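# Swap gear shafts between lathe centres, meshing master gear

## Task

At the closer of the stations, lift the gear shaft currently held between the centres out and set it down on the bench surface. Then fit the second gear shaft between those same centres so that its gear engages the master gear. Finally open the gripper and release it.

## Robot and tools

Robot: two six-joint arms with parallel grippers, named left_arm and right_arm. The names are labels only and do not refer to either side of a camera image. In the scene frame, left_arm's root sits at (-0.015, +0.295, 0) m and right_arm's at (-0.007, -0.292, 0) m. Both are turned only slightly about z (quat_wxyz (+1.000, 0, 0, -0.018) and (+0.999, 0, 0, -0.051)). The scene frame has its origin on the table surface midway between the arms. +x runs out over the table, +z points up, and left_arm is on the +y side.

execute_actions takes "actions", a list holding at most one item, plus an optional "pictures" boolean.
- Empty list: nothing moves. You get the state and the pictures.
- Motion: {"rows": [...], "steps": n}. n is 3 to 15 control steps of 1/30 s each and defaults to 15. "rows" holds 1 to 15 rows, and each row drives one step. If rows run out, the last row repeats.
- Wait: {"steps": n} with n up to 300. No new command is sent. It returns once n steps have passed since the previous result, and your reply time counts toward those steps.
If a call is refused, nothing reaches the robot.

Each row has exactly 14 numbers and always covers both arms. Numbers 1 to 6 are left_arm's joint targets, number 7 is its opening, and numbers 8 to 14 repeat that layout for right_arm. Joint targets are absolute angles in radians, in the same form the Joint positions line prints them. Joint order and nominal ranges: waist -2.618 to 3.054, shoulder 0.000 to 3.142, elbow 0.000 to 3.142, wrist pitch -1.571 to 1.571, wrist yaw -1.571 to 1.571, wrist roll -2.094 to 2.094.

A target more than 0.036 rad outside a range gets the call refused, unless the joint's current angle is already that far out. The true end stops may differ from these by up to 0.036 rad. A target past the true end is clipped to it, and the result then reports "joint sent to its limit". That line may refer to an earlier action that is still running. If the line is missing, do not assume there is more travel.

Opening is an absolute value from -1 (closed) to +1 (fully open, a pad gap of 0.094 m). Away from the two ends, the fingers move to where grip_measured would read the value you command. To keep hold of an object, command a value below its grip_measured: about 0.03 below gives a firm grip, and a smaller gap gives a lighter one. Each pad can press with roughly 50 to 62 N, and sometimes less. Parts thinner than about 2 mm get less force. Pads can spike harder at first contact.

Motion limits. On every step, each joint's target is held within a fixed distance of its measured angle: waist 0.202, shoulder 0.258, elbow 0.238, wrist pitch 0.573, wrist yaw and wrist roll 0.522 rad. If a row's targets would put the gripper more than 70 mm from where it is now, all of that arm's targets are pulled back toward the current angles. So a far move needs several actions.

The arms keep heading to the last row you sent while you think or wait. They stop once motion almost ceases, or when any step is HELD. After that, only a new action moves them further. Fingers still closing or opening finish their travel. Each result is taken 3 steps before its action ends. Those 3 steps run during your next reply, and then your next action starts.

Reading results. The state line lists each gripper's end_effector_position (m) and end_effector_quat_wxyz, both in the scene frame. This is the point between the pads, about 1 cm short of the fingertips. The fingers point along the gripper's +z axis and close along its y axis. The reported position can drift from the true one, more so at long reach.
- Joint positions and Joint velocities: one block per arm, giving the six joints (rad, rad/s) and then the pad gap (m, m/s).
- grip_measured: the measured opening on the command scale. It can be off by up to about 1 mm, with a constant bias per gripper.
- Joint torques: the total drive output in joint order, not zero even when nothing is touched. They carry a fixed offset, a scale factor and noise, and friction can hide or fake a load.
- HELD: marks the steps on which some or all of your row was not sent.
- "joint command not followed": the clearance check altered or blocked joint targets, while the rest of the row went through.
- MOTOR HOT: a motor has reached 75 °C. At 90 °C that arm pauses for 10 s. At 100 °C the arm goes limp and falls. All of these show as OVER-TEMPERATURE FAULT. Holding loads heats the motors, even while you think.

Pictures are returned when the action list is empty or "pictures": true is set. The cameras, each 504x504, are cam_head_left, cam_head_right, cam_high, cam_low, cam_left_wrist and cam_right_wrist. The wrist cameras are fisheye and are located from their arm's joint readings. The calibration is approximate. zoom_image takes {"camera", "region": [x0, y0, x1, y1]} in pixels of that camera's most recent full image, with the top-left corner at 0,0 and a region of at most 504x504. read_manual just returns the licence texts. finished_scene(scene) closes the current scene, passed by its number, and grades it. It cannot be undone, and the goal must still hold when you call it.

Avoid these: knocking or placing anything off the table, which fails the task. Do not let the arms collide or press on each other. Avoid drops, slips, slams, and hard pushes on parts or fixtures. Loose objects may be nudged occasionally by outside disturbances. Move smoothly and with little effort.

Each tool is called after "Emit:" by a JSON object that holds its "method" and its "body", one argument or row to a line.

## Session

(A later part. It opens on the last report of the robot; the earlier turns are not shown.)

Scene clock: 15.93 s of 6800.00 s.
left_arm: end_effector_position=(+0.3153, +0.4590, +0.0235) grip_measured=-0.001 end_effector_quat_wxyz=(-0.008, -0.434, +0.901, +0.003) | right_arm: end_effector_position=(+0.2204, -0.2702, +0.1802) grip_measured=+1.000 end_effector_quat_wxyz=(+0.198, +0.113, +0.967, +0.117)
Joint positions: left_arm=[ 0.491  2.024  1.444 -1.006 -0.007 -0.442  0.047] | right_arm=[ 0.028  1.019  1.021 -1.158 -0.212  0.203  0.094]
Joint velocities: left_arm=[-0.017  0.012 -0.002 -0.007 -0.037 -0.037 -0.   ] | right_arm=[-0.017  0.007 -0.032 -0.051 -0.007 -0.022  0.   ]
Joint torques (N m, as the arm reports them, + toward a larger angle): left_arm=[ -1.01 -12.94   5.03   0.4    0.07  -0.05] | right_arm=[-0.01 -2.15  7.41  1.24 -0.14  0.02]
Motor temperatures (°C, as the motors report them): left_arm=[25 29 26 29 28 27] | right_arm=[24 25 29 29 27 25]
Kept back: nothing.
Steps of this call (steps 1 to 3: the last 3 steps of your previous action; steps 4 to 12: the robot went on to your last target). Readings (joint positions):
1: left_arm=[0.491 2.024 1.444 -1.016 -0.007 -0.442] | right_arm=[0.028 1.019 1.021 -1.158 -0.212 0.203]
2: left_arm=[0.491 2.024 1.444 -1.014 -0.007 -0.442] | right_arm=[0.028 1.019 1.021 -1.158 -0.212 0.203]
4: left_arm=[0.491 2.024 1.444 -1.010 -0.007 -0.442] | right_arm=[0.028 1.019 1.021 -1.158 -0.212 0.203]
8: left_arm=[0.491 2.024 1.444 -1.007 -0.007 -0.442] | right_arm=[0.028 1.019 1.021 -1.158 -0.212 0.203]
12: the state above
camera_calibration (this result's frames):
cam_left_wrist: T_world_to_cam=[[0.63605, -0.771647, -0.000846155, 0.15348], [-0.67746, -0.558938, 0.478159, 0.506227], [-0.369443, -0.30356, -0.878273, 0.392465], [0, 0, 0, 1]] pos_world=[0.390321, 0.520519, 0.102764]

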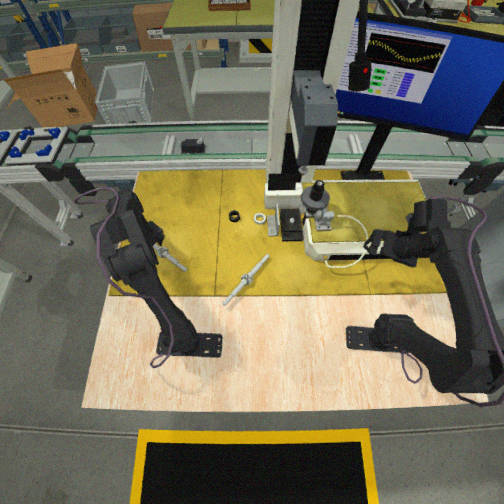

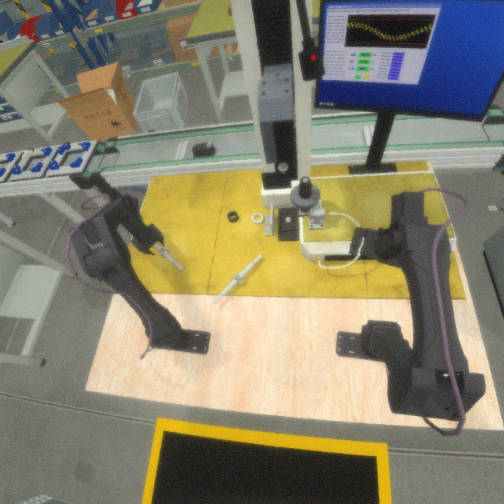

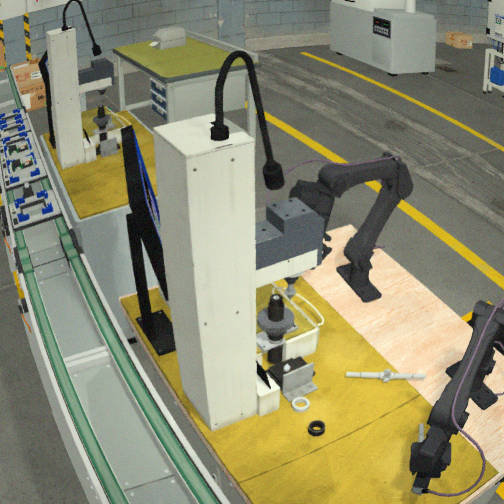

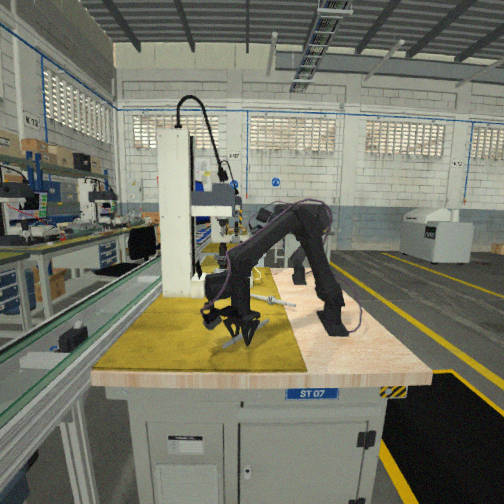

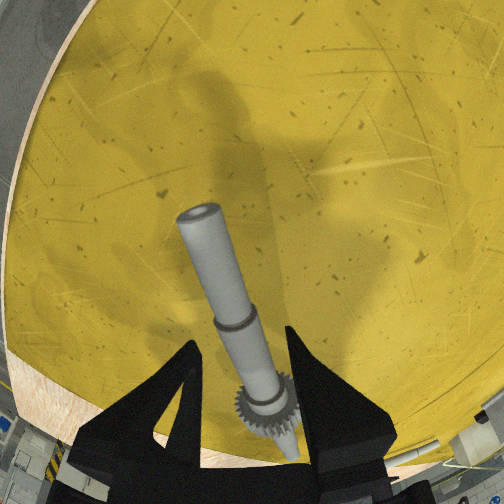

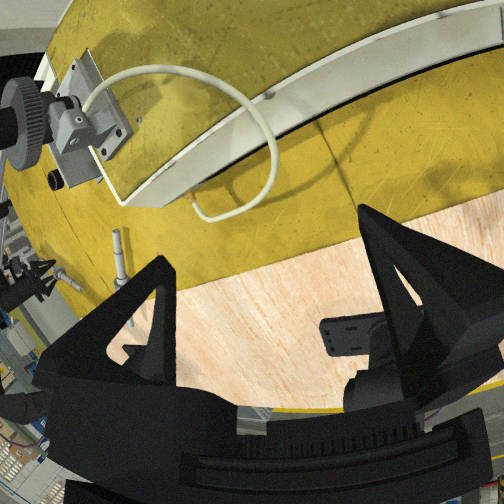

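Good. Grip, lift in stages.

Emit:
{"method": "execute_actions", "body": {
  "actions": [
    {"rows":[[0.48,2.017,1.44,-0.99,0,-0.45,-0.9,0.028,1.019,1.021,-1.158,-0.212,0.203,1]],"steps":10}
  ]
}}

Emit:
{"method": "execute_actions", "body": {
  "actions": [
    {"rows":[[0.48,1.85,1.5,-1.1,0,-0.4,-0.9,0.028,1.019,1.021,-1.158,-0.212,0.203,1]]}
  ]
}}

Emit:
{"method": "execute_actions", "body": {
  "actions": [
    {"rows":[[0.4,1.6,1.4,-0.8,0,-0.2,-0.9,0.028,1.019,1.021,-1.158,-0.212,0.203,1]]}
  ]
}}

Emit:
{"method": "execute_actions", "body": {
  "actions": [
    {"rows":[[0.2,1.4,1.2,-0.3,0,0,-0.9,0.028,1.019,1.021,-1.158,-0.212,0.203,1]]}
  ]
}}

Emit:
{"method": "execute_actions", "body": {
  "actions": [
    {"rows":[[-0.1,1.4,1.0,0.25,0,0,-0.9,0.028,1.019,1.021,-1.158,-0.212,0.203,1]]}
  ]
}}

Emit:
{"method": "execute_actions", "body": {
  "actions": [
    {"rows":[[-0.4,1.4,0.8,0.75,0,0,-0.9,0.028,1.019,1.021,-1.158,-0.212,0.203,1]]}
  ]
}}

Emit:
{"method": "execute_actions", "body": {
  "actions": [
    {"rows":[[-0.63,1.4,0.75,0.82,0,0,-0.9,0.028,1.019,1.021,-1.158,-0.212,0.203,1]]}
  ]
}}

Emit:
{"method": "execute_actions", "body": {
  "actions": [
    {"steps":15}
  ],
  "pictures": true
}}

Scene clock: 16.40 s of 6800.00 s.
left_arm: end_effector_position=(+0.3173, +0.4587, +0.0235) grip_measured=-0.652 end_effector_quat_wxyz=(-0.005, -0.434, +0.901, +0.002) | right_arm: end_effector_position=(+0.2204, -0.2702, +0.1802) grip_measured=+1.000 end_effector_quat_wxyz=(+0.198, +0.113, +0.967, +0.117)
Joint positions: left_arm=[ 0.489  2.024  1.444 -1.    -0.004 -0.444  0.016] | right_arm=[ 0.028  1.019  1.021 -1.158 -0.212  0.203  0.094]
Joint velocities: left_arm=[ 0.002 -0.002 -0.012 -0.007  0.007 -0.037  0.001] | right_arm=[-0.012 -0.012  0.012 -0.007  0.037 -0.022  0.   ]
Joint torques (N m, as the arm reports them, + toward a larger angle): left_arm=[ -0.88 -12.89   5.02   0.34   0.05  -0.06] | right_arm=[-0.01 -2.14  7.42  1.25 -0.14  0.01]
Motor temperatures (°C, as the motors report them): left_arm=[25 29 26 29 28 27] | right_arm=[24 25 29 29 27 25]
Steps of this call (steps 1 to 7: the robot went on to your last target; steps 8 to 14: the first 7 steps of this action). Readings (joint positions):
8: left_arm=[0.491 2.024 1.444 -1.006 -0.007 -0.442] | right_arm=[0.028 1.019 1.021 -1.158 -0.212 0.203]
9: left_arm=[0.491 2.024 1.444 -1.004 -0.002 -0.443] | right_arm=[0.028 1.019 1.021 -1.158 -0.212 0.203]
11: left_arm=[0.489 2.024 1.444 -1.000 -0.006 -0.443] | right_arm=[0.028 1.019 1.021 -1.158 -0.212 0.203]
14: the state above

Scene clock: 16.90 s of 6800.00 s.
left_arm: end_effector_position=(+0.3221, +0.4611, +0.0879) grip_measured=-0.652 end_effector_quat_wxyz=(+0.061, -0.418, +0.906, +0.004) | right_arm: end_effector_position=(+0.2204, -0.2702, +0.1802) grip_measured=+1.000 end_effector_quat_wxyz=(+0.198, +0.113, +0.967, +0.117)
Joint positions: left_arm=[ 0.489  1.866  1.479 -1.063 -0.004 -0.411  0.016] | right_arm=[ 0.028  1.019  1.021 -1.158 -0.212  0.203  0.094]
Joint velocities: left_arm=[ 0.002  0.002  0.007 -0.11   0.022  0.037  0.   ] | right_arm=[-0.022 -0.002 -0.002 -0.007 -0.037 -0.022  0.   ]
Joint torques (N m, as the arm reports them, + toward a larger angle): left_arm=[ -0.8  -12.72   7.03   0.32   0.01   0.09] | right_arm=[-0.03 -2.14  7.43  1.24 -0.14  0.02]
Motor temperatures (°C, as the motors report them): left_arm=[25 29 26 29 28 27] | right_arm=[24 25 29 29 27 25]
Steps of this call (steps 1 to 3: the last 3 steps of your previous action; steps 4 to 15: the first 12 steps of this action). Readings (joint positions):
4: left_arm=[0.489 2.013 1.444 -1.002 -0.004 -0.440] | right_arm=[0.028 1.019 1.021 -1.158 -0.212 0.203]
5: left_arm=[0.489 1.998 1.444 -1.014 -0.004 -0.434] | right_arm=[0.028 1.019 1.021 -1.158 -0.212 0.203]
7: left_arm=[0.489 1.946 1.447 -1.036 -0.004 -0.425] | right_arm=[0.028 1.019 1.021 -1.158 -0.212 0.203]
11: left_arm=[0.489 1.872 1.474 -1.060 -0.004 -0.415] | right_arm=[0.028 1.019 1.021 -1.158 -0.212 0.203]
15: the state above

Scene clock: 17.40 s of 6800.00 s.
left_arm: end_effector_position=(+0.3615, +0.4392, +0.1689) grip_measured=-0.652 end_effector_quat_wxyz=(+0.250, -0.280, +0.927, +0.019) | right_arm: end_effector_position=(+0.2204, -0.2702, +0.1802) grip_measured=+1.000 end_effector_quat_wxyz=(+0.198, +0.113, +0.967, +0.117)
Joint positions: left_arm=[ 0.398  1.612  1.386 -0.838 -0.003 -0.224  0.016] | right_arm=[ 0.028  1.019  1.021 -1.158 -0.212  0.203  0.094]
Joint velocities: left_arm=[ 0.017  0.066 -0.002 -0.051 -0.066  0.066  0.   ] | right_arm=[ 0.012  0.007  0.007 -0.037  0.007  0.022  0.   ]
Joint torques (N m, as the arm reports them, + toward a larger angle): left_arm=[  0.31 -10.44   7.     1.59   0.02   0.07] | right_arm=[-0.02 -2.14  7.44  1.24 -0.14  0.01]
Motor temperatures (°C, as the motors report them): left_arm=[25 29 26 29 28 27] | right_arm=[24 25 29 29 27 25]
Steps of this call (steps 1 to 3: the last 3 steps of your previous action; steps 4 to 15: the first 12 steps of this action). Readings (joint positions):
4: left_arm=[0.484 1.848 1.460 -1.042 -0.006 -0.386] | right_arm=[0.028 1.019 1.021 -1.158 -0.212 0.203]
5: left_arm=[0.473 1.816 1.426 -0.999 -0.012 -0.356] | right_arm=[0.028 1.019 1.021 -1.158 -0.212 0.203]
7: left_arm=[0.440 1.742 1.390 -0.953 -0.014 -0.308] | right_arm=[0.028 1.019 1.021 -1.158 -0.212 0.203]
11: left_arm=[0.399 1.629 1.386 -0.878 -0.004 -0.248] | right_arm=[0.028 1.019 1.021 -1.158 -0.212 0.203]
15: the state above

Scene clock: 17.90 s of 6800.00 s.
left_arm: end_effector_position=(+0.4130, +0.3615, +0.2209) grip_measured=-0.652 end_effector_quat_wxyz=(+0.433, -0.081, +0.897, +0.025) | right_arm: end_effector_position=(+0.2204, -0.2702, +0.1802) grip_measured=+1.000 end_effector_quat_wxyz=(+0.198, +0.113, +0.967, +0.117)
Joint positions: left_arm=[ 0.191  1.445  1.187 -0.414  0.007 -0.027  0.016] | right_arm=[ 0.028  1.019  1.021 -1.158 -0.212  0.203  0.094]
Joint velocities: left_arm=[ 0.002 -0.046 -0.002  0.418 -0.037  0.125 -0.   ] | right_arm=[ 0.002 -0.002 -0.007  0.007 -0.007 -0.022  0.   ]
Joint torques (N m, as the arm reports them, + toward a larger angle): left_arm=[  0.6  -11.45   7.6    2.36  -0.12   0.08] | right_arm=[-0.02 -2.15  7.44  1.24 -0.14  0.02]
Motor temperatures (°C, as the motors report them): left_arm=[25 29 26 29 28 27] | right_arm=[24 25 29 29 27 25]
Steps of this call (steps 1 to 3: the last 3 steps of your previous action; steps 4 to 15: the first 12 steps of this action). Readings (joint positions):
4: left_arm=[0.384 1.597 1.358 -0.792 -0.011 -0.195] | right_arm=[0.028 1.019 1.021 -1.158 -0.212 0.203]
5: left_arm=[0.359 1.569 1.308 -0.722 -0.028 -0.165] | right_arm=[0.028 1.019 1.021 -1.158 -0.212 0.203]
7: left_arm=[0.286 1.519 1.235 -0.625 -0.029 -0.119] | right_arm=[0.028 1.019 1.021 -1.158 -0.212 0.203]
11: left_arm=[0.192 1.463 1.187 -0.499 0.004 -0.056] | right_arm=[0.028 1.019 1.021 -1.158 -0.212 0.203]
15: the state above

Scene clock: 18.40 s of 6800.00 s.
left_arm: end_effector_position=(+0.4404, +0.2225, +0.2338) grip_measured=-0.652 end_effector_quat_wxyz=(+0.560, +0.065, +0.824, -0.053) | right_arm: end_effector_position=(+0.2204, -0.2702, +0.1802) grip_measured=+1.000 end_effector_quat_wxyz=(+0.198, +0.113, +0.967, +0.117)
Joint positions: left_arm=[-0.116  1.434  0.974  0.084  0.018 -0.008  0.016] | right_arm=[ 0.028  1.019  1.021 -1.158 -0.212  0.203  0.094]
Joint velocities: left_arm=[ 0.081 -0.007 -0.002  0.491 -0.066 -0.051 -0.001] | right_arm=[-0.032 -0.002 -0.007 -0.022 -0.007  0.081  0.   ]
Joint torques (N m, as the arm reports them, + toward a larger angle): left_arm=[  0.87 -10.71   8.59   2.95  -0.1    0.1 ] | right_arm=[-0.01 -2.15  7.44  1.24 -0.14  0.02]
Motor temperatures (°C, as the motors report them): left_arm=[25 29 26 30 28 27] | right_arm=[24 25 29 29 27 25]
Steps of this call (steps 1 to 3: the last 3 steps of your previous action; steps 4 to 15: the first 12 steps of this action). Readings (joint positions):
4: left_arm=[0.173 1.440 1.156 -0.332 -0.009 -0.016] | right_arm=[0.028 1.019 1.021 -1.158 -0.212 0.203]
5: left_arm=[0.141 1.432 1.109 -0.243 -0.032 -0.010] | right_arm=[0.028 1.019 1.021 -1.158 -0.212 0.203]
7: left_arm=[0.048 1.434 1.044 -0.126 -0.035 -0.008] | right_arm=[0.028 1.019 1.021 -1.158 -0.212 0.203]
11: left_arm=[-0.105 1.434 0.976 0.003 0.004 -0.008] | right_arm=[0.028 1.019 1.021 -1.158 -0.212 0.203]
15: the state above

Scene clock: 18.90 s of 6800.00 s.
left_arm: end_effector_position=(+0.3986, +0.0908, +0.2538) grip_measured=-0.652 end_effector_quat_wxyz=(+0.654, +0.172, +0.720, -0.159) | right_arm: end_effector_position=(+0.2204, -0.2702, +0.1802) grip_measured=+1.000 end_effector_quat_wxyz=(+0.198, +0.113, +0.967, +0.117)
Joint positions: left_arm=[-0.416  1.432  0.773  0.564  0.021 -0.002  0.016] | right_arm=[ 0.028  1.019  1.021 -1.158 -0.212  0.203  0.094]
Joint velocities: left_arm=[ 0.115  0.002 -0.012  0.579 -0.11   0.066  0.001] | right_arm=[-0.002  0.007 -0.007  0.051  0.007  0.051  0.   ]
Joint torques (N m, as the arm reports them, + toward a larger angle): left_arm=[  0.91 -10.15   8.38   3.22  -0.1    0.05] | right_arm=[-0.01 -2.13  7.43  1.24 -0.14  0.02]
Motor temperatures (°C, as the motors report them): left_arm=[25 29 26 30 28 27] | right_arm=[24 25 29 29 27 25]
Steps of this call (steps 1 to 3: the last 3 steps of your previous action; steps 4 to 15: the first 12 steps of this action). Readings (joint positions):
4: left_arm=[-0.126 1.434 0.947 0.181 -0.005 -0.007] | right_arm=[0.028 1.019 1.021 -1.158 -0.212 0.203]
5: left_arm=[-0.156 1.432 0.907 0.268 -0.029 -0.002] | right_arm=[0.028 1.019 1.021 -1.158 -0.212 0.203]
7: left_arm=[-0.246 1.432 0.844 0.370 -0.034 -0.002] | right_arm=[0.028 1.019 1.021 -1.158 -0.212 0.203]
11: left_arm=[-0.402 1.432 0.776 0.484 0.006 -0.002] | right_arm=[0.028 1.019 1.021 -1.158 -0.212 0.203]
15: the state above

Scene clock: 19.40 s of 6800.00 s.
left_arm: end_effector_position=(+0.3404, +0.0054, +0.2660) grip_measured=-0.652 end_effector_quat_wxyz=(+0.661, +0.243, +0.668, -0.239) | right_arm: end_effector_position=(+0.2204, -0.2702, +0.1802) grip_measured=+1.000 end_effector_quat_wxyz=(+0.198, +0.113, +0.967, +0.117)
Joint positions: left_arm=[-0.642  1.432  0.735  0.685  0.018  0.002  0.016] | right_arm=[ 0.028  1.019  1.021 -1.158 -0.212  0.203  0.094]
Joint velocities: left_arm=[ 0.061  0.017 -0.002  0.154 -0.066 -0.051  0.001] | right_arm=[-0.002 -0.002 -0.022 -0.007 -0.051 -0.095  0.   ]
Joint torques (N m, as the arm reports them, + toward a larger angle): left_arm=[ 0.64 -9.96  7.41  3.4  -0.1   0.01] | right_arm=[-0.03 -2.15  7.46  1.25 -0.14  0.02]
Motor temperatures (°C, as the motors report them): left_arm=[25 29 26 30 28 27] | right_arm=[24 25 29 29 27 25]
Steps of this call (steps 1 to 3: the last 3 steps of your previous action; steps 4 to 15: the first 12 steps of this action). Readings (joint positions):
4: left_arm=[-0.427 1.432 0.769 0.618 -0.004 -0.002] | right_arm=[0.028 1.019 1.021 -1.158 -0.212 0.203]
5: left_arm=[-0.460 1.432 0.762 0.634 -0.030 0.003] | right_arm=[0.028 1.019 1.021 -1.158 -0.212 0.203]
7: left_arm=[-0.551 1.432 0.750 0.655 -0.031 0.003] | right_arm=[0.028 1.019 1.021 -1.158 -0.212 0.203]
11: left_arm=[-0.650 1.432 0.736 0.674 0.021 0.002] | right_arm=[0.028 1.019 1.021 -1.158 -0.212 0.203]
15: the state above

Scene clock: 19.90 s of 6800.00 s.
left_arm: end_effector_position=(+0.3421, +0.0074, +0.2682) grip_measured=-0.652 end_effector_quat_wxyz=(+0.665, +0.239, +0.667, -0.237) | right_arm: end_effector_position=(+0.2204, -0.2702, +0.1802) grip_measured=+1.000 end_effector_quat_wxyz=(+0.198, +0.113, +0.967, +0.117)
Joint positions: left_arm=[-0.639  1.432  0.735  0.694  0.012  0.002  0.016] | right_arm=[ 0.028  1.019  1.021 -1.158 -0.212  0.203  0.094]
Joint velocities: left_arm=[-0.012 -0.012 -0.017  0.022 -0.022  0.022 -0.002] | right_arm=[ 0.012 -0.007 -0.002  0.007  0.007 -0.081  0.   ]
Joint torques (N m, as the arm reports them, + toward a larger angle): left_arm=[ 0.8  -9.98  7.37  3.45 -0.13  0.01] | right_arm=[-0.02 -2.13  7.42  1.25 -0.14  0.02]
Motor temperatures (°C, as the motors report them): left_arm=[25 29 26 31 28 27] | right_arm=[24 25 29 29 27 25]
Kept back: nothing.
Steps of this call (steps 1 to 3: the last 3 steps of your previous action; steps 4 to 15: the robot went on to your last target). Readings (joint positions):
1: left_arm=[-0.641 1.432 0.735 0.687 0.015 0.002] | right_arm=[0.028 1.019 1.021 -1.158 -0.212 0.203]
2: left_arm=[-0.639 1.432 0.735 0.690 0.014 0.002] | right_arm=[0.028 1.019 1.021 -1.158 -0.212 0.203]
4: left_arm=[-0.639 1.432 0.735 0.692 0.012 0.002] | right_arm=[0.028 1.019 1.021 -1.158 -0.212 0.203]
8: left_arm=[-0.639 1.432 0.735 0.694 0.012 0.002] | right_arm=[0.028 1.019 1.021 -1.158 -0.212 0.203]
15: the state above
All arms were judged still, so your last target was given up. Only a new action makes them travel on or press farther. Fingers that are still opening or closing keep moving.
camera_calibration (this result's frames):
cam_left_wrist: T_world_to_cam=[[-0.627082, -0.750507, -0.208583, 0.275902], [-0.242763, 0.442733, -0.863165, 0.358599], [0.740158, -0.490639, -0.459825, -0.0102296], [0, 0, 0, 1]] pos_world=[0.267639, 0.0432838, 0.362375]

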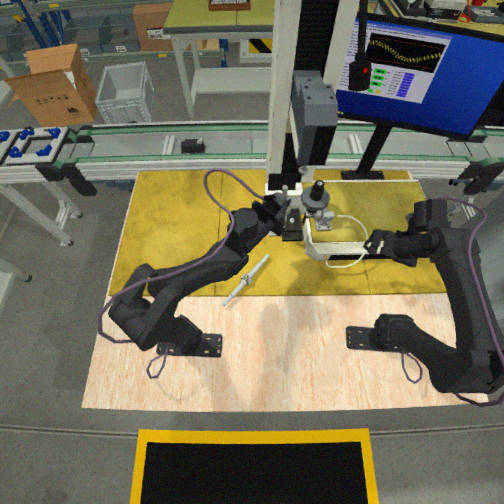

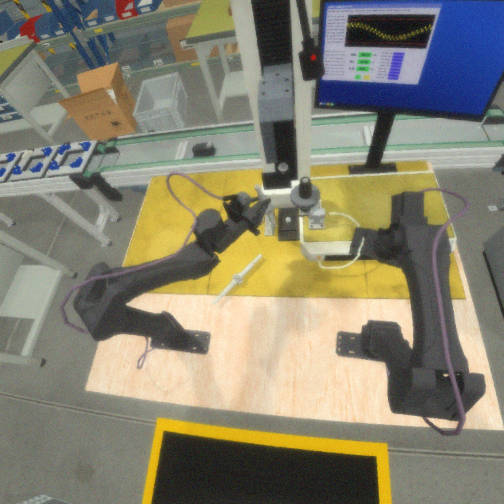

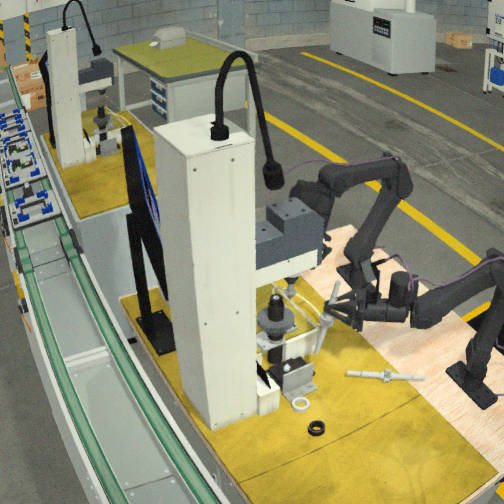

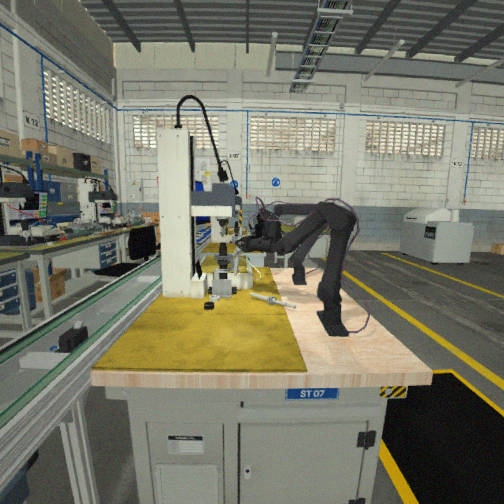

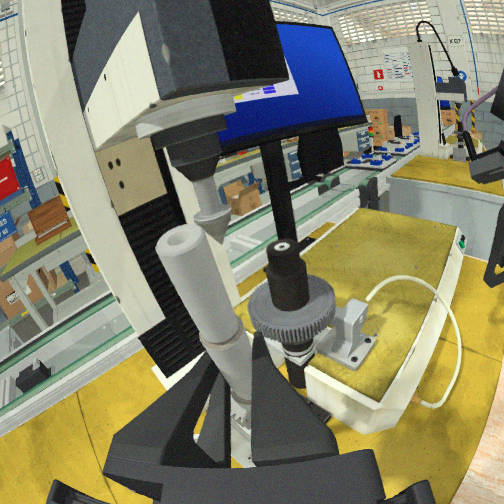

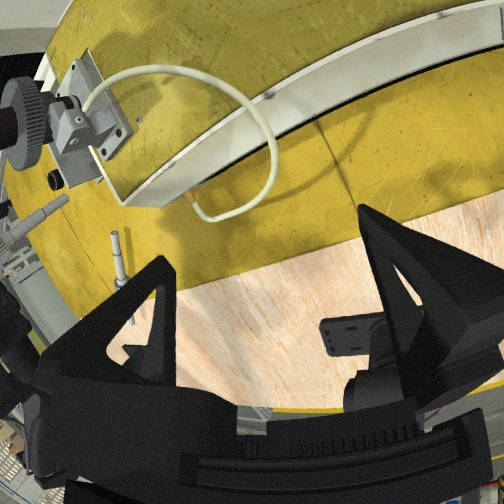

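Emit:
{"method": "execute_actions", "body": {
  "actions": [
    {"rows":[[-0.612,1.53,0.83,0.88,0,0,-0.9,0.028,1.019,1.021,-1.158,-0.212,0.203,1]],"steps":10}
  ]
}}

Emit:
{"method": "execute_actions", "body": {
  "actions": [
    {"rows":[[-0.612,1.65,0.905,0.93,0,0,-0.9,0.028,1.019,1.021,-1.158,-0.212,0.203,1]]}
  ]
}}

Emit:
{"method": "execute_actions", "body": {
  "actions": [
    {"steps":12}
  ],
  "pictures": true
}}

Emit:
{"method": "zoom_image", "body": {
  "camera": "cam_high",
  "region": [240, 260, 380, 400]
}}

Emit:
{"method": "zoom_image", "body": {
  "camera": "cam_head_right",
  "region": [240, 150, 340, 250]
}}

Scene clock: 20.30 s of 6800.00 s.
left_arm: end_effector_position=(+0.3657, +0.0005, +0.2523) grip_measured=-0.652 end_effector_quat_wxyz=(+0.663, +0.233, +0.673, -0.228) | right_arm: end_effector_position=(+0.2204, -0.2702, +0.1802) grip_measured=+1.000 end_effector_quat_wxyz=(+0.198, +0.113, +0.967, +0.117)
Joint positions: left_arm=[-0.621  1.55   0.785  0.749  0.009  0.002  0.016] | right_arm=[ 0.028  1.019  1.021 -1.158 -0.212  0.203  0.094]
Joint velocities: left_arm=[ 0.012  0.149  0.002 -0.022  0.051  0.022  0.001] | right_arm=[-0.017  0.002 -0.002  0.022  0.051 -0.051  0.   ]
Joint torques (N m, as the arm reports them, + toward a larger angle): left_arm=[  0.51 -10.84   9.2    3.64  -0.05   0.  ] | right_arm=[-0.02 -2.15  7.45  1.24 -0.14  0.02]
Motor temperatures (°C, as the motors report them): left_arm=[25 29 26 31 28 27] | right_arm=[24 25 29 29 27 25]
Steps of this call (steps 1 to 5: nothing new was sent; steps 6 to 12: the first 7 steps of this action). Readings (joint positions):
6: left_arm=[-0.638 1.443 0.740 0.703 0.012 0.002] | right_arm=[0.028 1.019 1.021 -1.158 -0.212 0.203]
7: left_arm=[-0.635 1.468 0.755 0.719 0.012 0.002] | right_arm=[0.028 1.019 1.021 -1.158 -0.212 0.203]
9: left_arm=[-0.627 1.519 0.781 0.745 0.011 0.002] | right_arm=[0.028 1.019 1.021 -1.158 -0.212 0.203]
12: the state above

Scene clock: 20.80 s of 6800.00 s.
left_arm: end_effector_position=(+0.3867, -0.0152, +0.2432) grip_measured=-0.652 end_effector_quat_wxyz=(+0.667, +0.232, +0.671, -0.229) | right_arm: end_effector_position=(+0.2204, -0.2702, +0.1802) grip_measured=+1.000 end_effector_quat_wxyz=(+0.198, +0.113, +0.967, +0.117)
Joint positions: left_arm=[-0.62   1.672  0.861  0.805  0.008  0.002  0.016] | right_arm=[ 0.028  1.019  1.021 -1.158 -0.212  0.203  0.094]
Joint velocities: left_arm=[ 0.002 -0.027 -0.012  0.007 -0.007 -0.051 -0.001] | right_arm=[ 0.012  0.007  0.002 -0.037 -0.037 -0.037  0.   ]
Joint torques (N m, as the arm reports them, + toward a larger angle): left_arm=[  0.73 -11.72   9.15   3.37  -0.09   0.01] | right_arm=[-0.03 -2.15  7.43  1.24 -0.14  0.02]
Motor temperatures (°C, as the motors report them): left_arm=[25 29 26 32 28 27] | right_arm=[24 25 29 29 27 25]
Steps of this call (steps 1 to 3: the last 3 steps of your previous action; steps 4 to 15: the first 12 steps of this action). Readings (joint positions):
4: left_arm=[-0.620 1.566 0.794 0.756 0.008 0.002] | right_arm=[0.028 1.019 1.021 -1.158 -0.212 0.203]
5: left_arm=[-0.620 1.591 0.816 0.768 0.008 0.002] | right_arm=[0.028 1.019 1.021 -1.158 -0.212 0.203]
7: left_arm=[-0.620 1.642 0.854 0.794 0.008 0.002] | right_arm=[0.028 1.019 1.021 -1.158 -0.212 0.203]
11: left_arm=[-0.620 1.672 0.861 0.802 0.008 0.002] | right_arm=[0.028 1.019 1.021 -1.158 -0.212 0.203]
15: the state above

Scene clock: 21.20 s of 6800.00 s.
left_arm: end_effector_position=(+0.3867, -0.0152, +0.2433) grip_measured=-0.652 end_effector_quat_wxyz=(+0.667, +0.232, +0.670, -0.229) | right_arm: end_effector_position=(+0.2204, -0.2702, +0.1802) grip_measured=+1.000 end_effector_quat_wxyz=(+0.198, +0.113, +0.967, +0.117)
Joint positions: left_arm=[-0.62   1.672  0.861  0.806  0.008  0.002  0.016] | right_arm=[ 0.028  1.019  1.021 -1.158 -0.212  0.203  0.094]
Joint velocities: left_arm=[-0.012 -0.007 -0.012 -0.007 -0.051 -0.022  0.   ] | right_arm=[-0.007  0.017  0.002 -0.022  0.022 -0.081  0.   ]
Joint torques (N m, as the arm reports them, + toward a larger angle): left_arm=[  0.71 -11.58   9.03   3.44  -0.1    0.  ] | right_arm=[ 0.   -2.14  7.43  1.25 -0.14  0.02]
Motor temperatures (°C, as the motors report them): left_arm=[25 29 26 32 28 27] | right_arm=[24 25 29 29 27 25]
Kept back: nothing.
Steps of this call (steps 1 to 3: the last 3 steps of your previous action; steps 4 to 12: the robot went on to your last target). Readings (joint positions):
1: left_arm=[-0.620 1.672 0.861 0.806 0.008 0.002] | right_arm=[0.028 1.019 1.021 -1.158 -0.212 0.203]
2: left_arm=[-0.620 1.672 0.861 0.806 0.008 0.002] | right_arm=[0.028 1.019 1.021 -1.158 -0.212 0.203]
4: left_arm=[-0.620 1.672 0.861 0.806 0.008 0.002] | right_arm=[0.028 1.019 1.021 -1.158 -0.212 0.203]
8: left_arm=[-0.620 1.672 0.861 0.806 0.008 0.002] | right_arm=[0.028 1.019 1.021 -1.158 -0.212 0.203]
12: the state above
camera_calibration (this result's frames):
cam_left_wrist: T_world_to_cam=[[-0.610599, -0.763992, -0.208531, 0.275097], [-0.255007, 0.438969, -0.861555, 0.362258], [0.74976, -0.472888, -0.462857, -0.0684934], [0, 0, 0, 1]] pos_world=[0.311706, 0.0187617, 0.337769]

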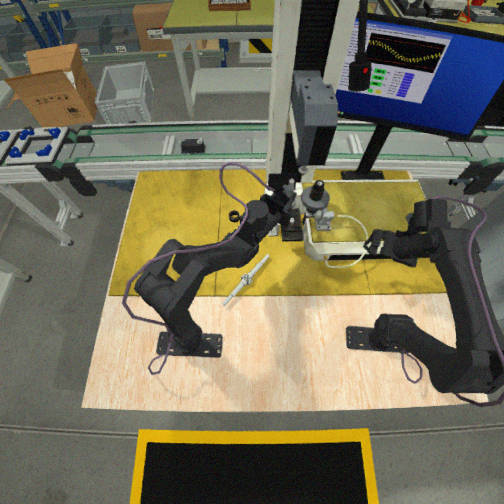

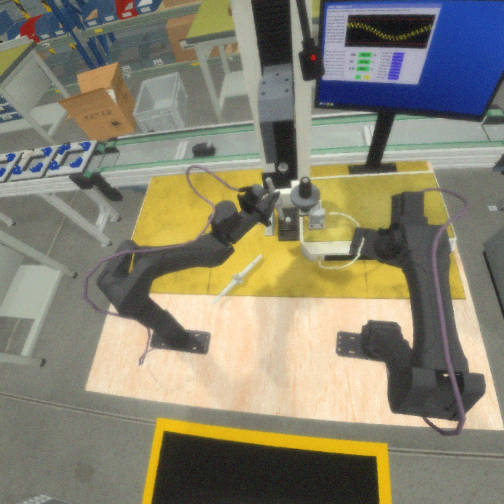

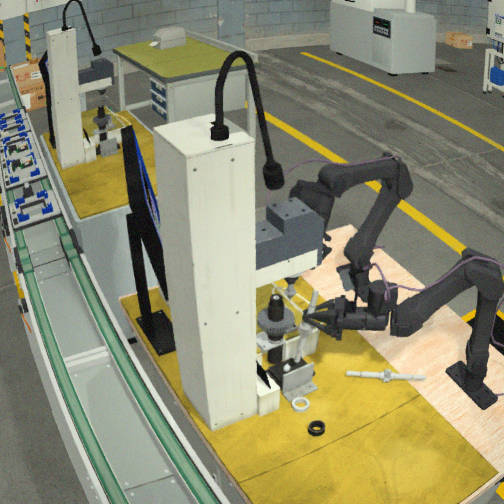

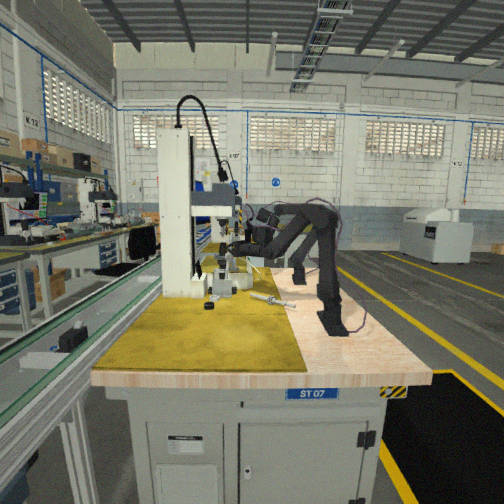

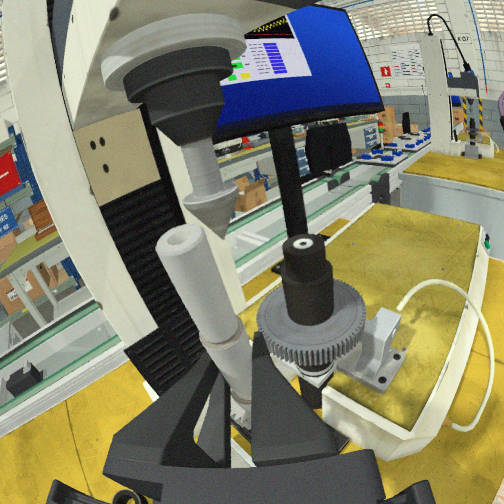

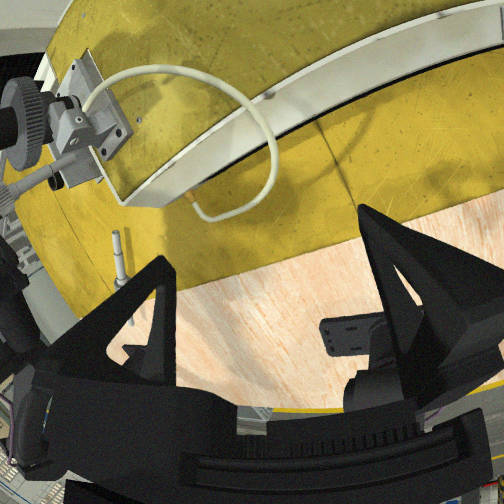

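Region (240, 260, 380, 400) of cam_high's 504x504 image, scaled by 3.600, with more detail than that image has.

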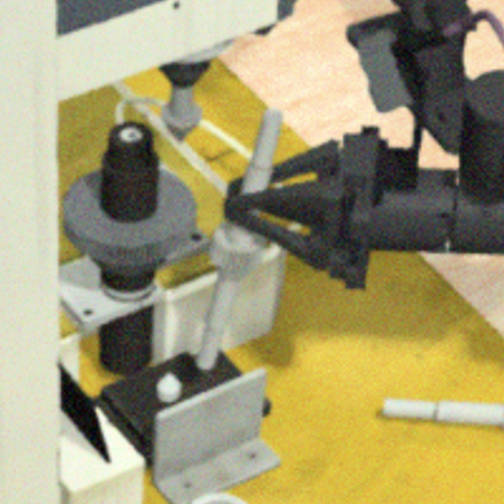

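Region (240, 150, 340, 250) of cam_head_right's 504x504 image, scaled by 5.040, with more detail than that image has.

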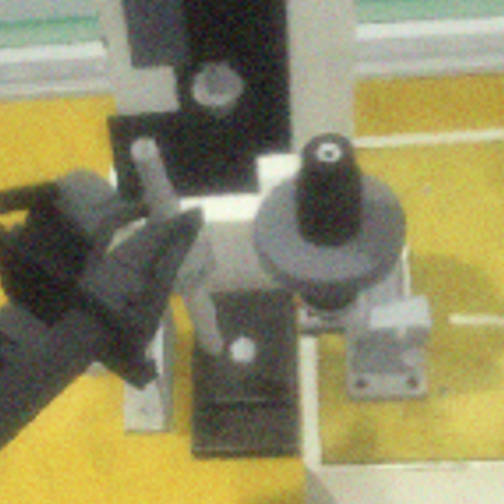

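Emit:
{"method": "execute_actions", "body": {
  "actions": [
    {"rows":[[-0.612,1.733,1.005,0.915,0,0,-0.9,0.028,1.019,1.021,-1.158,-0.212,0.203,1]]}
  ]
}}

Emit:
{"method": "execute_actions", "body": {
  "actions": [
    {"steps":8}
  ],
  "pictures": true
}}

Emit:
{"method": "zoom_image", "body": {
  "camera": "cam_high",
  "region": [240, 260, 380, 400]
}}

Emit:
{"method": "zoom_image", "body": {
  "camera": "cam_head_right",
  "region": [240, 150, 340, 250]
}}

Scene clock: 21.73 s of 6800.00 s.
left_arm: end_effector_position=(+0.4049, -0.0292, +0.2489) grip_measured=-0.652 end_effector_quat_wxyz=(+0.673, +0.230, +0.664, -0.231) | right_arm: end_effector_position=(+0.2204, -0.2702, +0.1802) grip_measured=+1.000 end_effector_quat_wxyz=(+0.198, +0.113, +0.967, +0.117)
Joint positions: left_arm=[-0.62   1.75   0.958  0.804  0.008  0.002  0.016] | right_arm=[ 0.028  1.019  1.021 -1.158 -0.212  0.203  0.094]
Joint velocities: left_arm=[ 0.007 -0.002  0.012  0.037  0.095 -0.022 -0.003] | right_arm=[-0.027 -0.007  0.007  0.066 -0.007 -0.051  0.   ]
Joint torques (N m, as the arm reports them, + toward a larger angle): left_arm=[  0.66 -12.05   9.32   3.3   -0.09   0.  ] | right_arm=[-0.05 -2.14  7.43  1.24 -0.14  0.02]
Motor temperatures (°C, as the motors report them): left_arm=[25 29 26 32 28 27] | right_arm=[24 25 29 29 27 25]
Steps of this call (steps 1 to 4: the robot went on to your last target; steps 5 to 16: the first 12 steps of this action). Readings (joint positions):
5: left_arm=[-0.620 1.681 0.873 0.803 0.008 0.002] | right_arm=[0.028 1.019 1.021 -1.158 -0.212 0.203]
6: left_arm=[-0.620 1.701 0.899 0.800 0.008 0.002] | right_arm=[0.028 1.019 1.021 -1.158 -0.212 0.203]
8: left_arm=[-0.620 1.739 0.945 0.803 0.008 0.002] | right_arm=[0.028 1.019 1.021 -1.158 -0.212 0.203]
12: left_arm=[-0.620 1.750 0.958 0.804 0.008 0.002] | right_arm=[0.028 1.019 1.021 -1.158 -0.212 0.203]
16: the state above

Scene clock: 22.00 s of 6800.00 s.
left_arm: end_effector_position=(+0.4049, -0.0292, +0.2489) grip_measured=-0.652 end_effector_quat_wxyz=(+0.673, +0.230, +0.664, -0.231) | right_arm: end_effector_position=(+0.2204, -0.2702, +0.1802) grip_measured=+1.000 end_effector_quat_wxyz=(+0.198, +0.113, +0.967, +0.117)
Joint positions: left_arm=[-0.62   1.75   0.958  0.804  0.008  0.002  0.016] | right_arm=[ 0.028  1.019  1.021 -1.158 -0.212  0.203  0.094]
Joint velocities: left_arm=[ 0.012  0.002 -0.007 -0.037 -0.022  0.066 -0.   ] | right_arm=[ 0.007 -0.017 -0.007  0.022 -0.007  0.037  0.   ]
Joint torques (N m, as the arm reports them, + toward a larger angle): left_arm=[  0.7  -12.04   9.23   3.31  -0.09   0.  ] | right_arm=[-0.02 -2.12  7.42  1.24 -0.14  0.02]
Motor temperatures (°C, as the motors report them): left_arm=[25 29 26 33 28 27] | right_arm=[24 25 29 29 27 25]
Kept back: nothing.
Steps of this call (steps 1 to 3: the last 3 steps of your previous action; steps 4 to 8: the robot went on to your last target). Readings (joint positions):
1: left_arm=[-0.620 1.750 0.958 0.804 0.008 0.002] | right_arm=[0.028 1.019 1.021 -1.158 -0.212 0.203]
2: left_arm=[-0.620 1.750 0.958 0.804 0.008 0.002] | right_arm=[0.028 1.019 1.021 -1.158 -0.212 0.203]
4: left_arm=[-0.620 1.750 0.958 0.804 0.008 0.002] | right_arm=[0.028 1.019 1.021 -1.158 -0.212 0.203]
8: the state above
camera_calibration (this result's frames):
cam_left_wrist: T_world_to_cam=[[-0.607697, -0.766224, -0.208817, 0.275502], [-0.242968, 0.429707, -0.869666, 0.374676], [0.75609, -0.477757, -0.447299, -0.0927019], [0, 0, 0, 1]] pos_world=[0.328547, 0.0058066, 0.341907]

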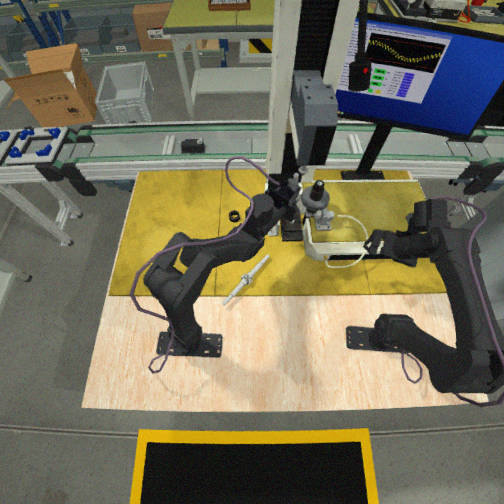

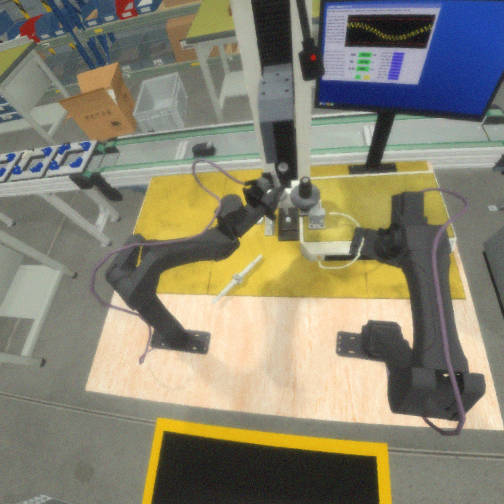

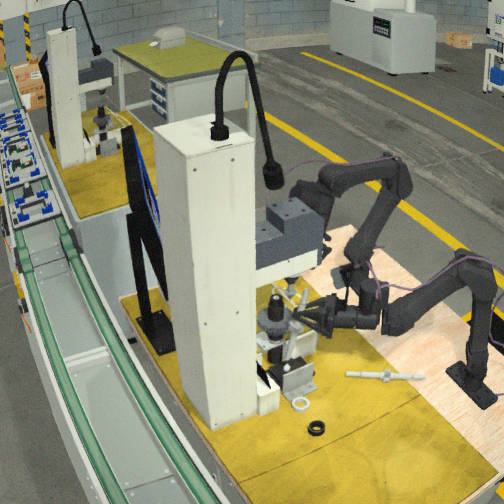

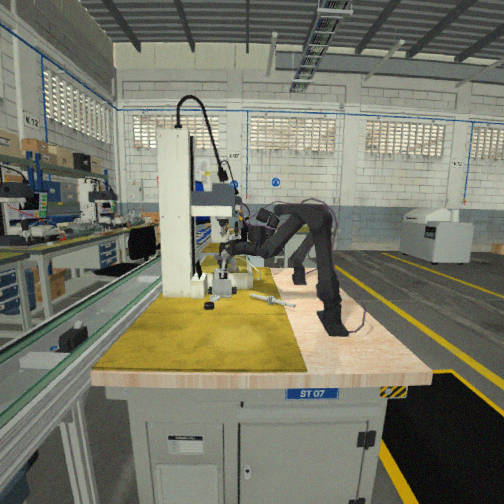

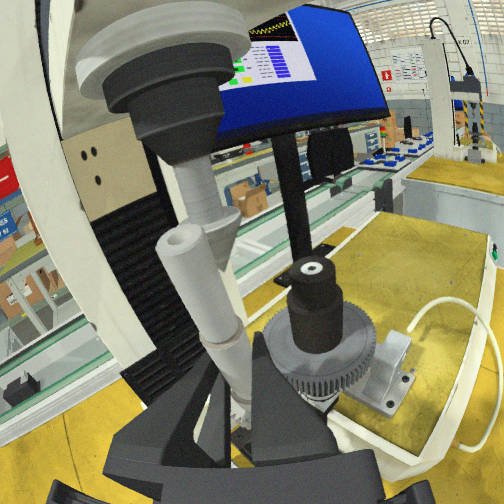

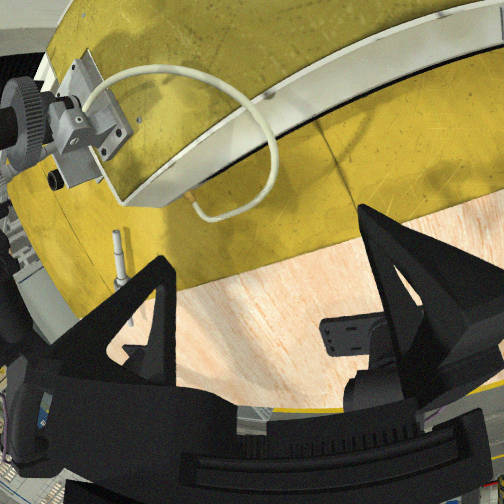

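Region (240, 260, 380, 400) of cam_high's 504x504 image, scaled by 3.600, with more detail than that image has.

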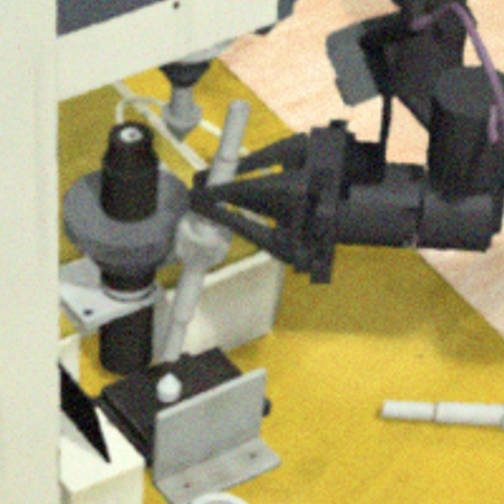

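Region (240, 150, 340, 250) of cam_head_right's 504x504 image, scaled by 5.040, with more detail than that image has.

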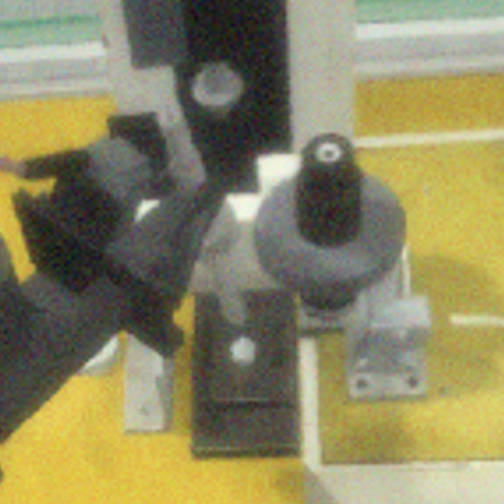

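Emit:
{"method": "execute_actions", "body": {
  "actions": [
    {"rows":[[-0.634,1.765,0.945,0.99,0,0,-0.9,0.028,1.019,1.021,-1.158,-0.212,0.203,1]]}
  ]
}}

Emit:
{"method": "execute_actions", "body": {
  "actions": [
    {"steps":8}
  ],
  "pictures": true
}}

Emit:
{"method": "zoom_image", "body": {
  "camera": "cam_high",
  "region": [240, 260, 380, 400]
}}

Emit:
{"method": "zoom_image", "body": {
  "camera": "cam_head_right",
  "region": [240, 150, 340, 250]
}}

Scene clock: 22.50 s of 6800.00 s.
left_arm: end_effector_position=(+0.4050, -0.0293, +0.2311) grip_measured=-0.652 end_effector_quat_wxyz=(+0.669, +0.231, +0.668, -0.230) | right_arm: end_effector_position=(+0.2204, -0.2702, +0.1802) grip_measured=+1.000 end_effector_quat_wxyz=(+0.198, +0.113, +0.967, +0.117)
Joint positions: left_arm=[-0.62   1.784  0.929  0.855  0.008  0.002  0.016] | right_arm=[ 0.028  1.019  1.021 -1.158 -0.212  0.203  0.094]
Joint velocities: left_arm=[-0.007 -0.007  0.002  0.022 -0.022  0.022 -0.002] | right_arm=[-0.002 -0.007 -0.007 -0.007 -0.007  0.037  0.   ]
Joint torques (N m, as the arm reports them, + toward a larger angle): left_arm=[ -1.24 -12.54   6.93   3.51  -0.09   0.  ] | right_arm=[-0.02 -2.14  7.43  1.24 -0.14  0.03]
Motor temperatures (°C, as the motors report them): left_arm=[25 29 26 33 28 27] | right_arm=[24 25 29 30 27 25]
Steps of this call (steps 1 to 3: the robot went on to your last target; steps 4 to 15: the first 12 steps of this action). Readings (joint positions):
4: left_arm=[-0.620 1.753 0.955 0.813 0.008 0.002] | right_arm=[0.028 1.019 1.021 -1.158 -0.212 0.203]
5: left_arm=[-0.620 1.757 0.950 0.831 0.008 0.002] | right_arm=[0.028 1.019 1.021 -1.158 -0.212 0.203]
7: left_arm=[-0.620 1.767 0.942 0.850 0.008 0.002] | right_arm=[0.028 1.019 1.021 -1.158 -0.212 0.203]
11: left_arm=[-0.620 1.781 0.932 0.855 0.008 0.002] | right_arm=[0.028 1.019 1.021 -1.158 -0.212 0.203]
15: the state above

Scene clock: 22.77 s of 6800.00 s.
left_arm: end_effector_position=(+0.4050, -0.0293, +0.2332) grip_measured=-0.652 end_effector_quat_wxyz=(+0.672, +0.230, +0.665, -0.231) | right_arm: end_effector_position=(+0.2204, -0.2702, +0.1802) grip_measured=+1.000 end_effector_quat_wxyz=(+0.198, +0.113, +0.967, +0.117)
Joint positions: left_arm=[-0.62   1.784  0.929  0.864  0.008  0.002  0.016] | right_arm=[ 0.028  1.019  1.021 -1.158 -0.212  0.203  0.094]
Joint velocities: left_arm=[ 0.002 -0.002 -0.012  0.081  0.037 -0.037 -0.001] | right_arm=[ 0.002  0.007 -0.012  0.037 -0.022  0.037  0.   ]
Joint torques (N m, as the arm reports them, + toward a larger angle): left_arm=[ -1.25 -12.44   7.03   3.48  -0.09   0.  ] | right_arm=[ 0.   -2.13  7.44  1.24 -0.14  0.01]
Motor temperatures (°C, as the motors report them): left_arm=[25 29 26 33 28 27] | right_arm=[24 25 29 30 27 25]
Kept back: nothing.
Steps of this call (steps 1 to 3: the last 3 steps of your previous action; steps 4 to 8: the robot went on to your last target). Readings (joint positions):
1: left_arm=[-0.620 1.784 0.929 0.857 0.008 0.002] | right_arm=[0.028 1.019 1.021 -1.158 -0.212 0.203]
2: left_arm=[-0.620 1.784 0.929 0.859 0.008 0.002] | right_arm=[0.028 1.019 1.021 -1.158 -0.212 0.203]
4: left_arm=[-0.620 1.784 0.929 0.862 0.008 0.002] | right_arm=[0.028 1.019 1.021 -1.158 -0.212 0.203]
8: the state above
camera_calibration (this result's frames):
cam_left_wrist: T_world_to_cam=[[-0.608202, -0.765836, -0.208772, 0.272433], [-0.24507, 0.431324, -0.868274, 0.361692], [0.755004, -0.476922, -0.450015, -0.0988038], [0, 0, 0, 1]] pos_world=[0.328931, 0.00551069, 0.326461]

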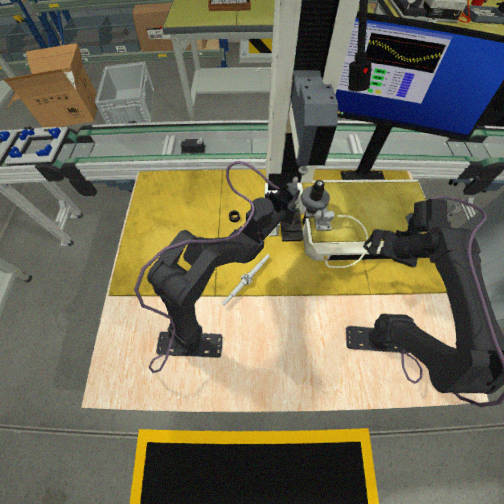

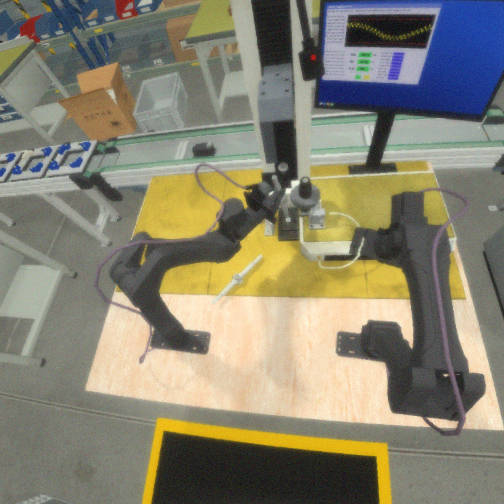

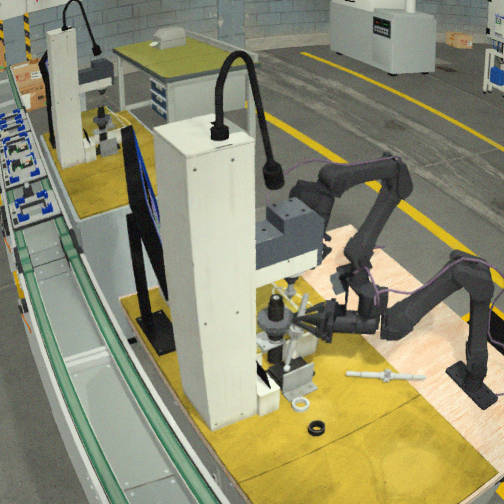

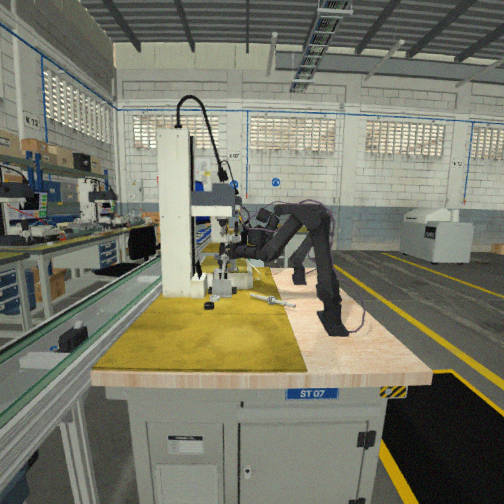

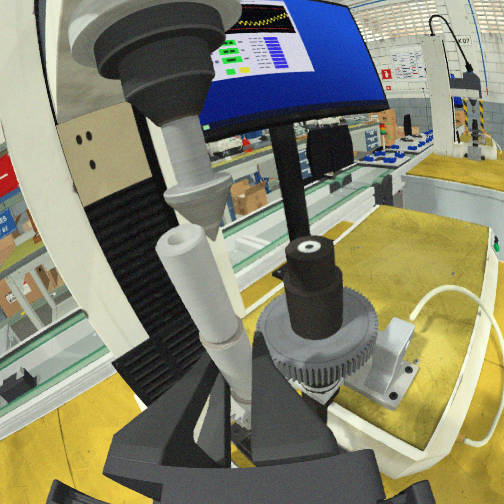

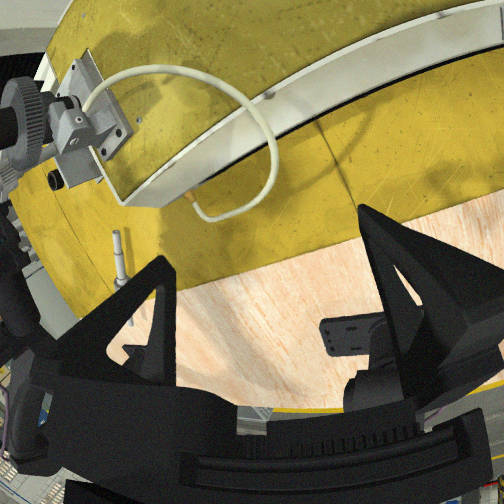

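Region (240, 260, 380, 400) of cam_high's 504x504 image, scaled by 3.600, with more detail than that image has.

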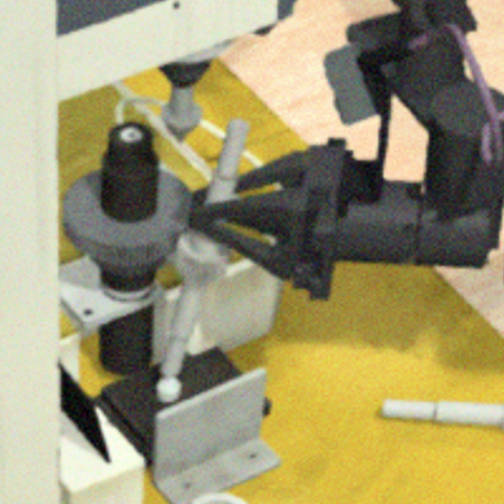

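Region (240, 150, 340, 250) of cam_head_right's 504x504 image, scaled by 5.040, with more detail than that image has.

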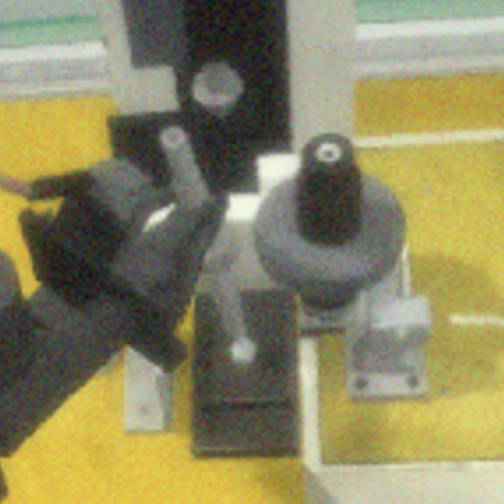

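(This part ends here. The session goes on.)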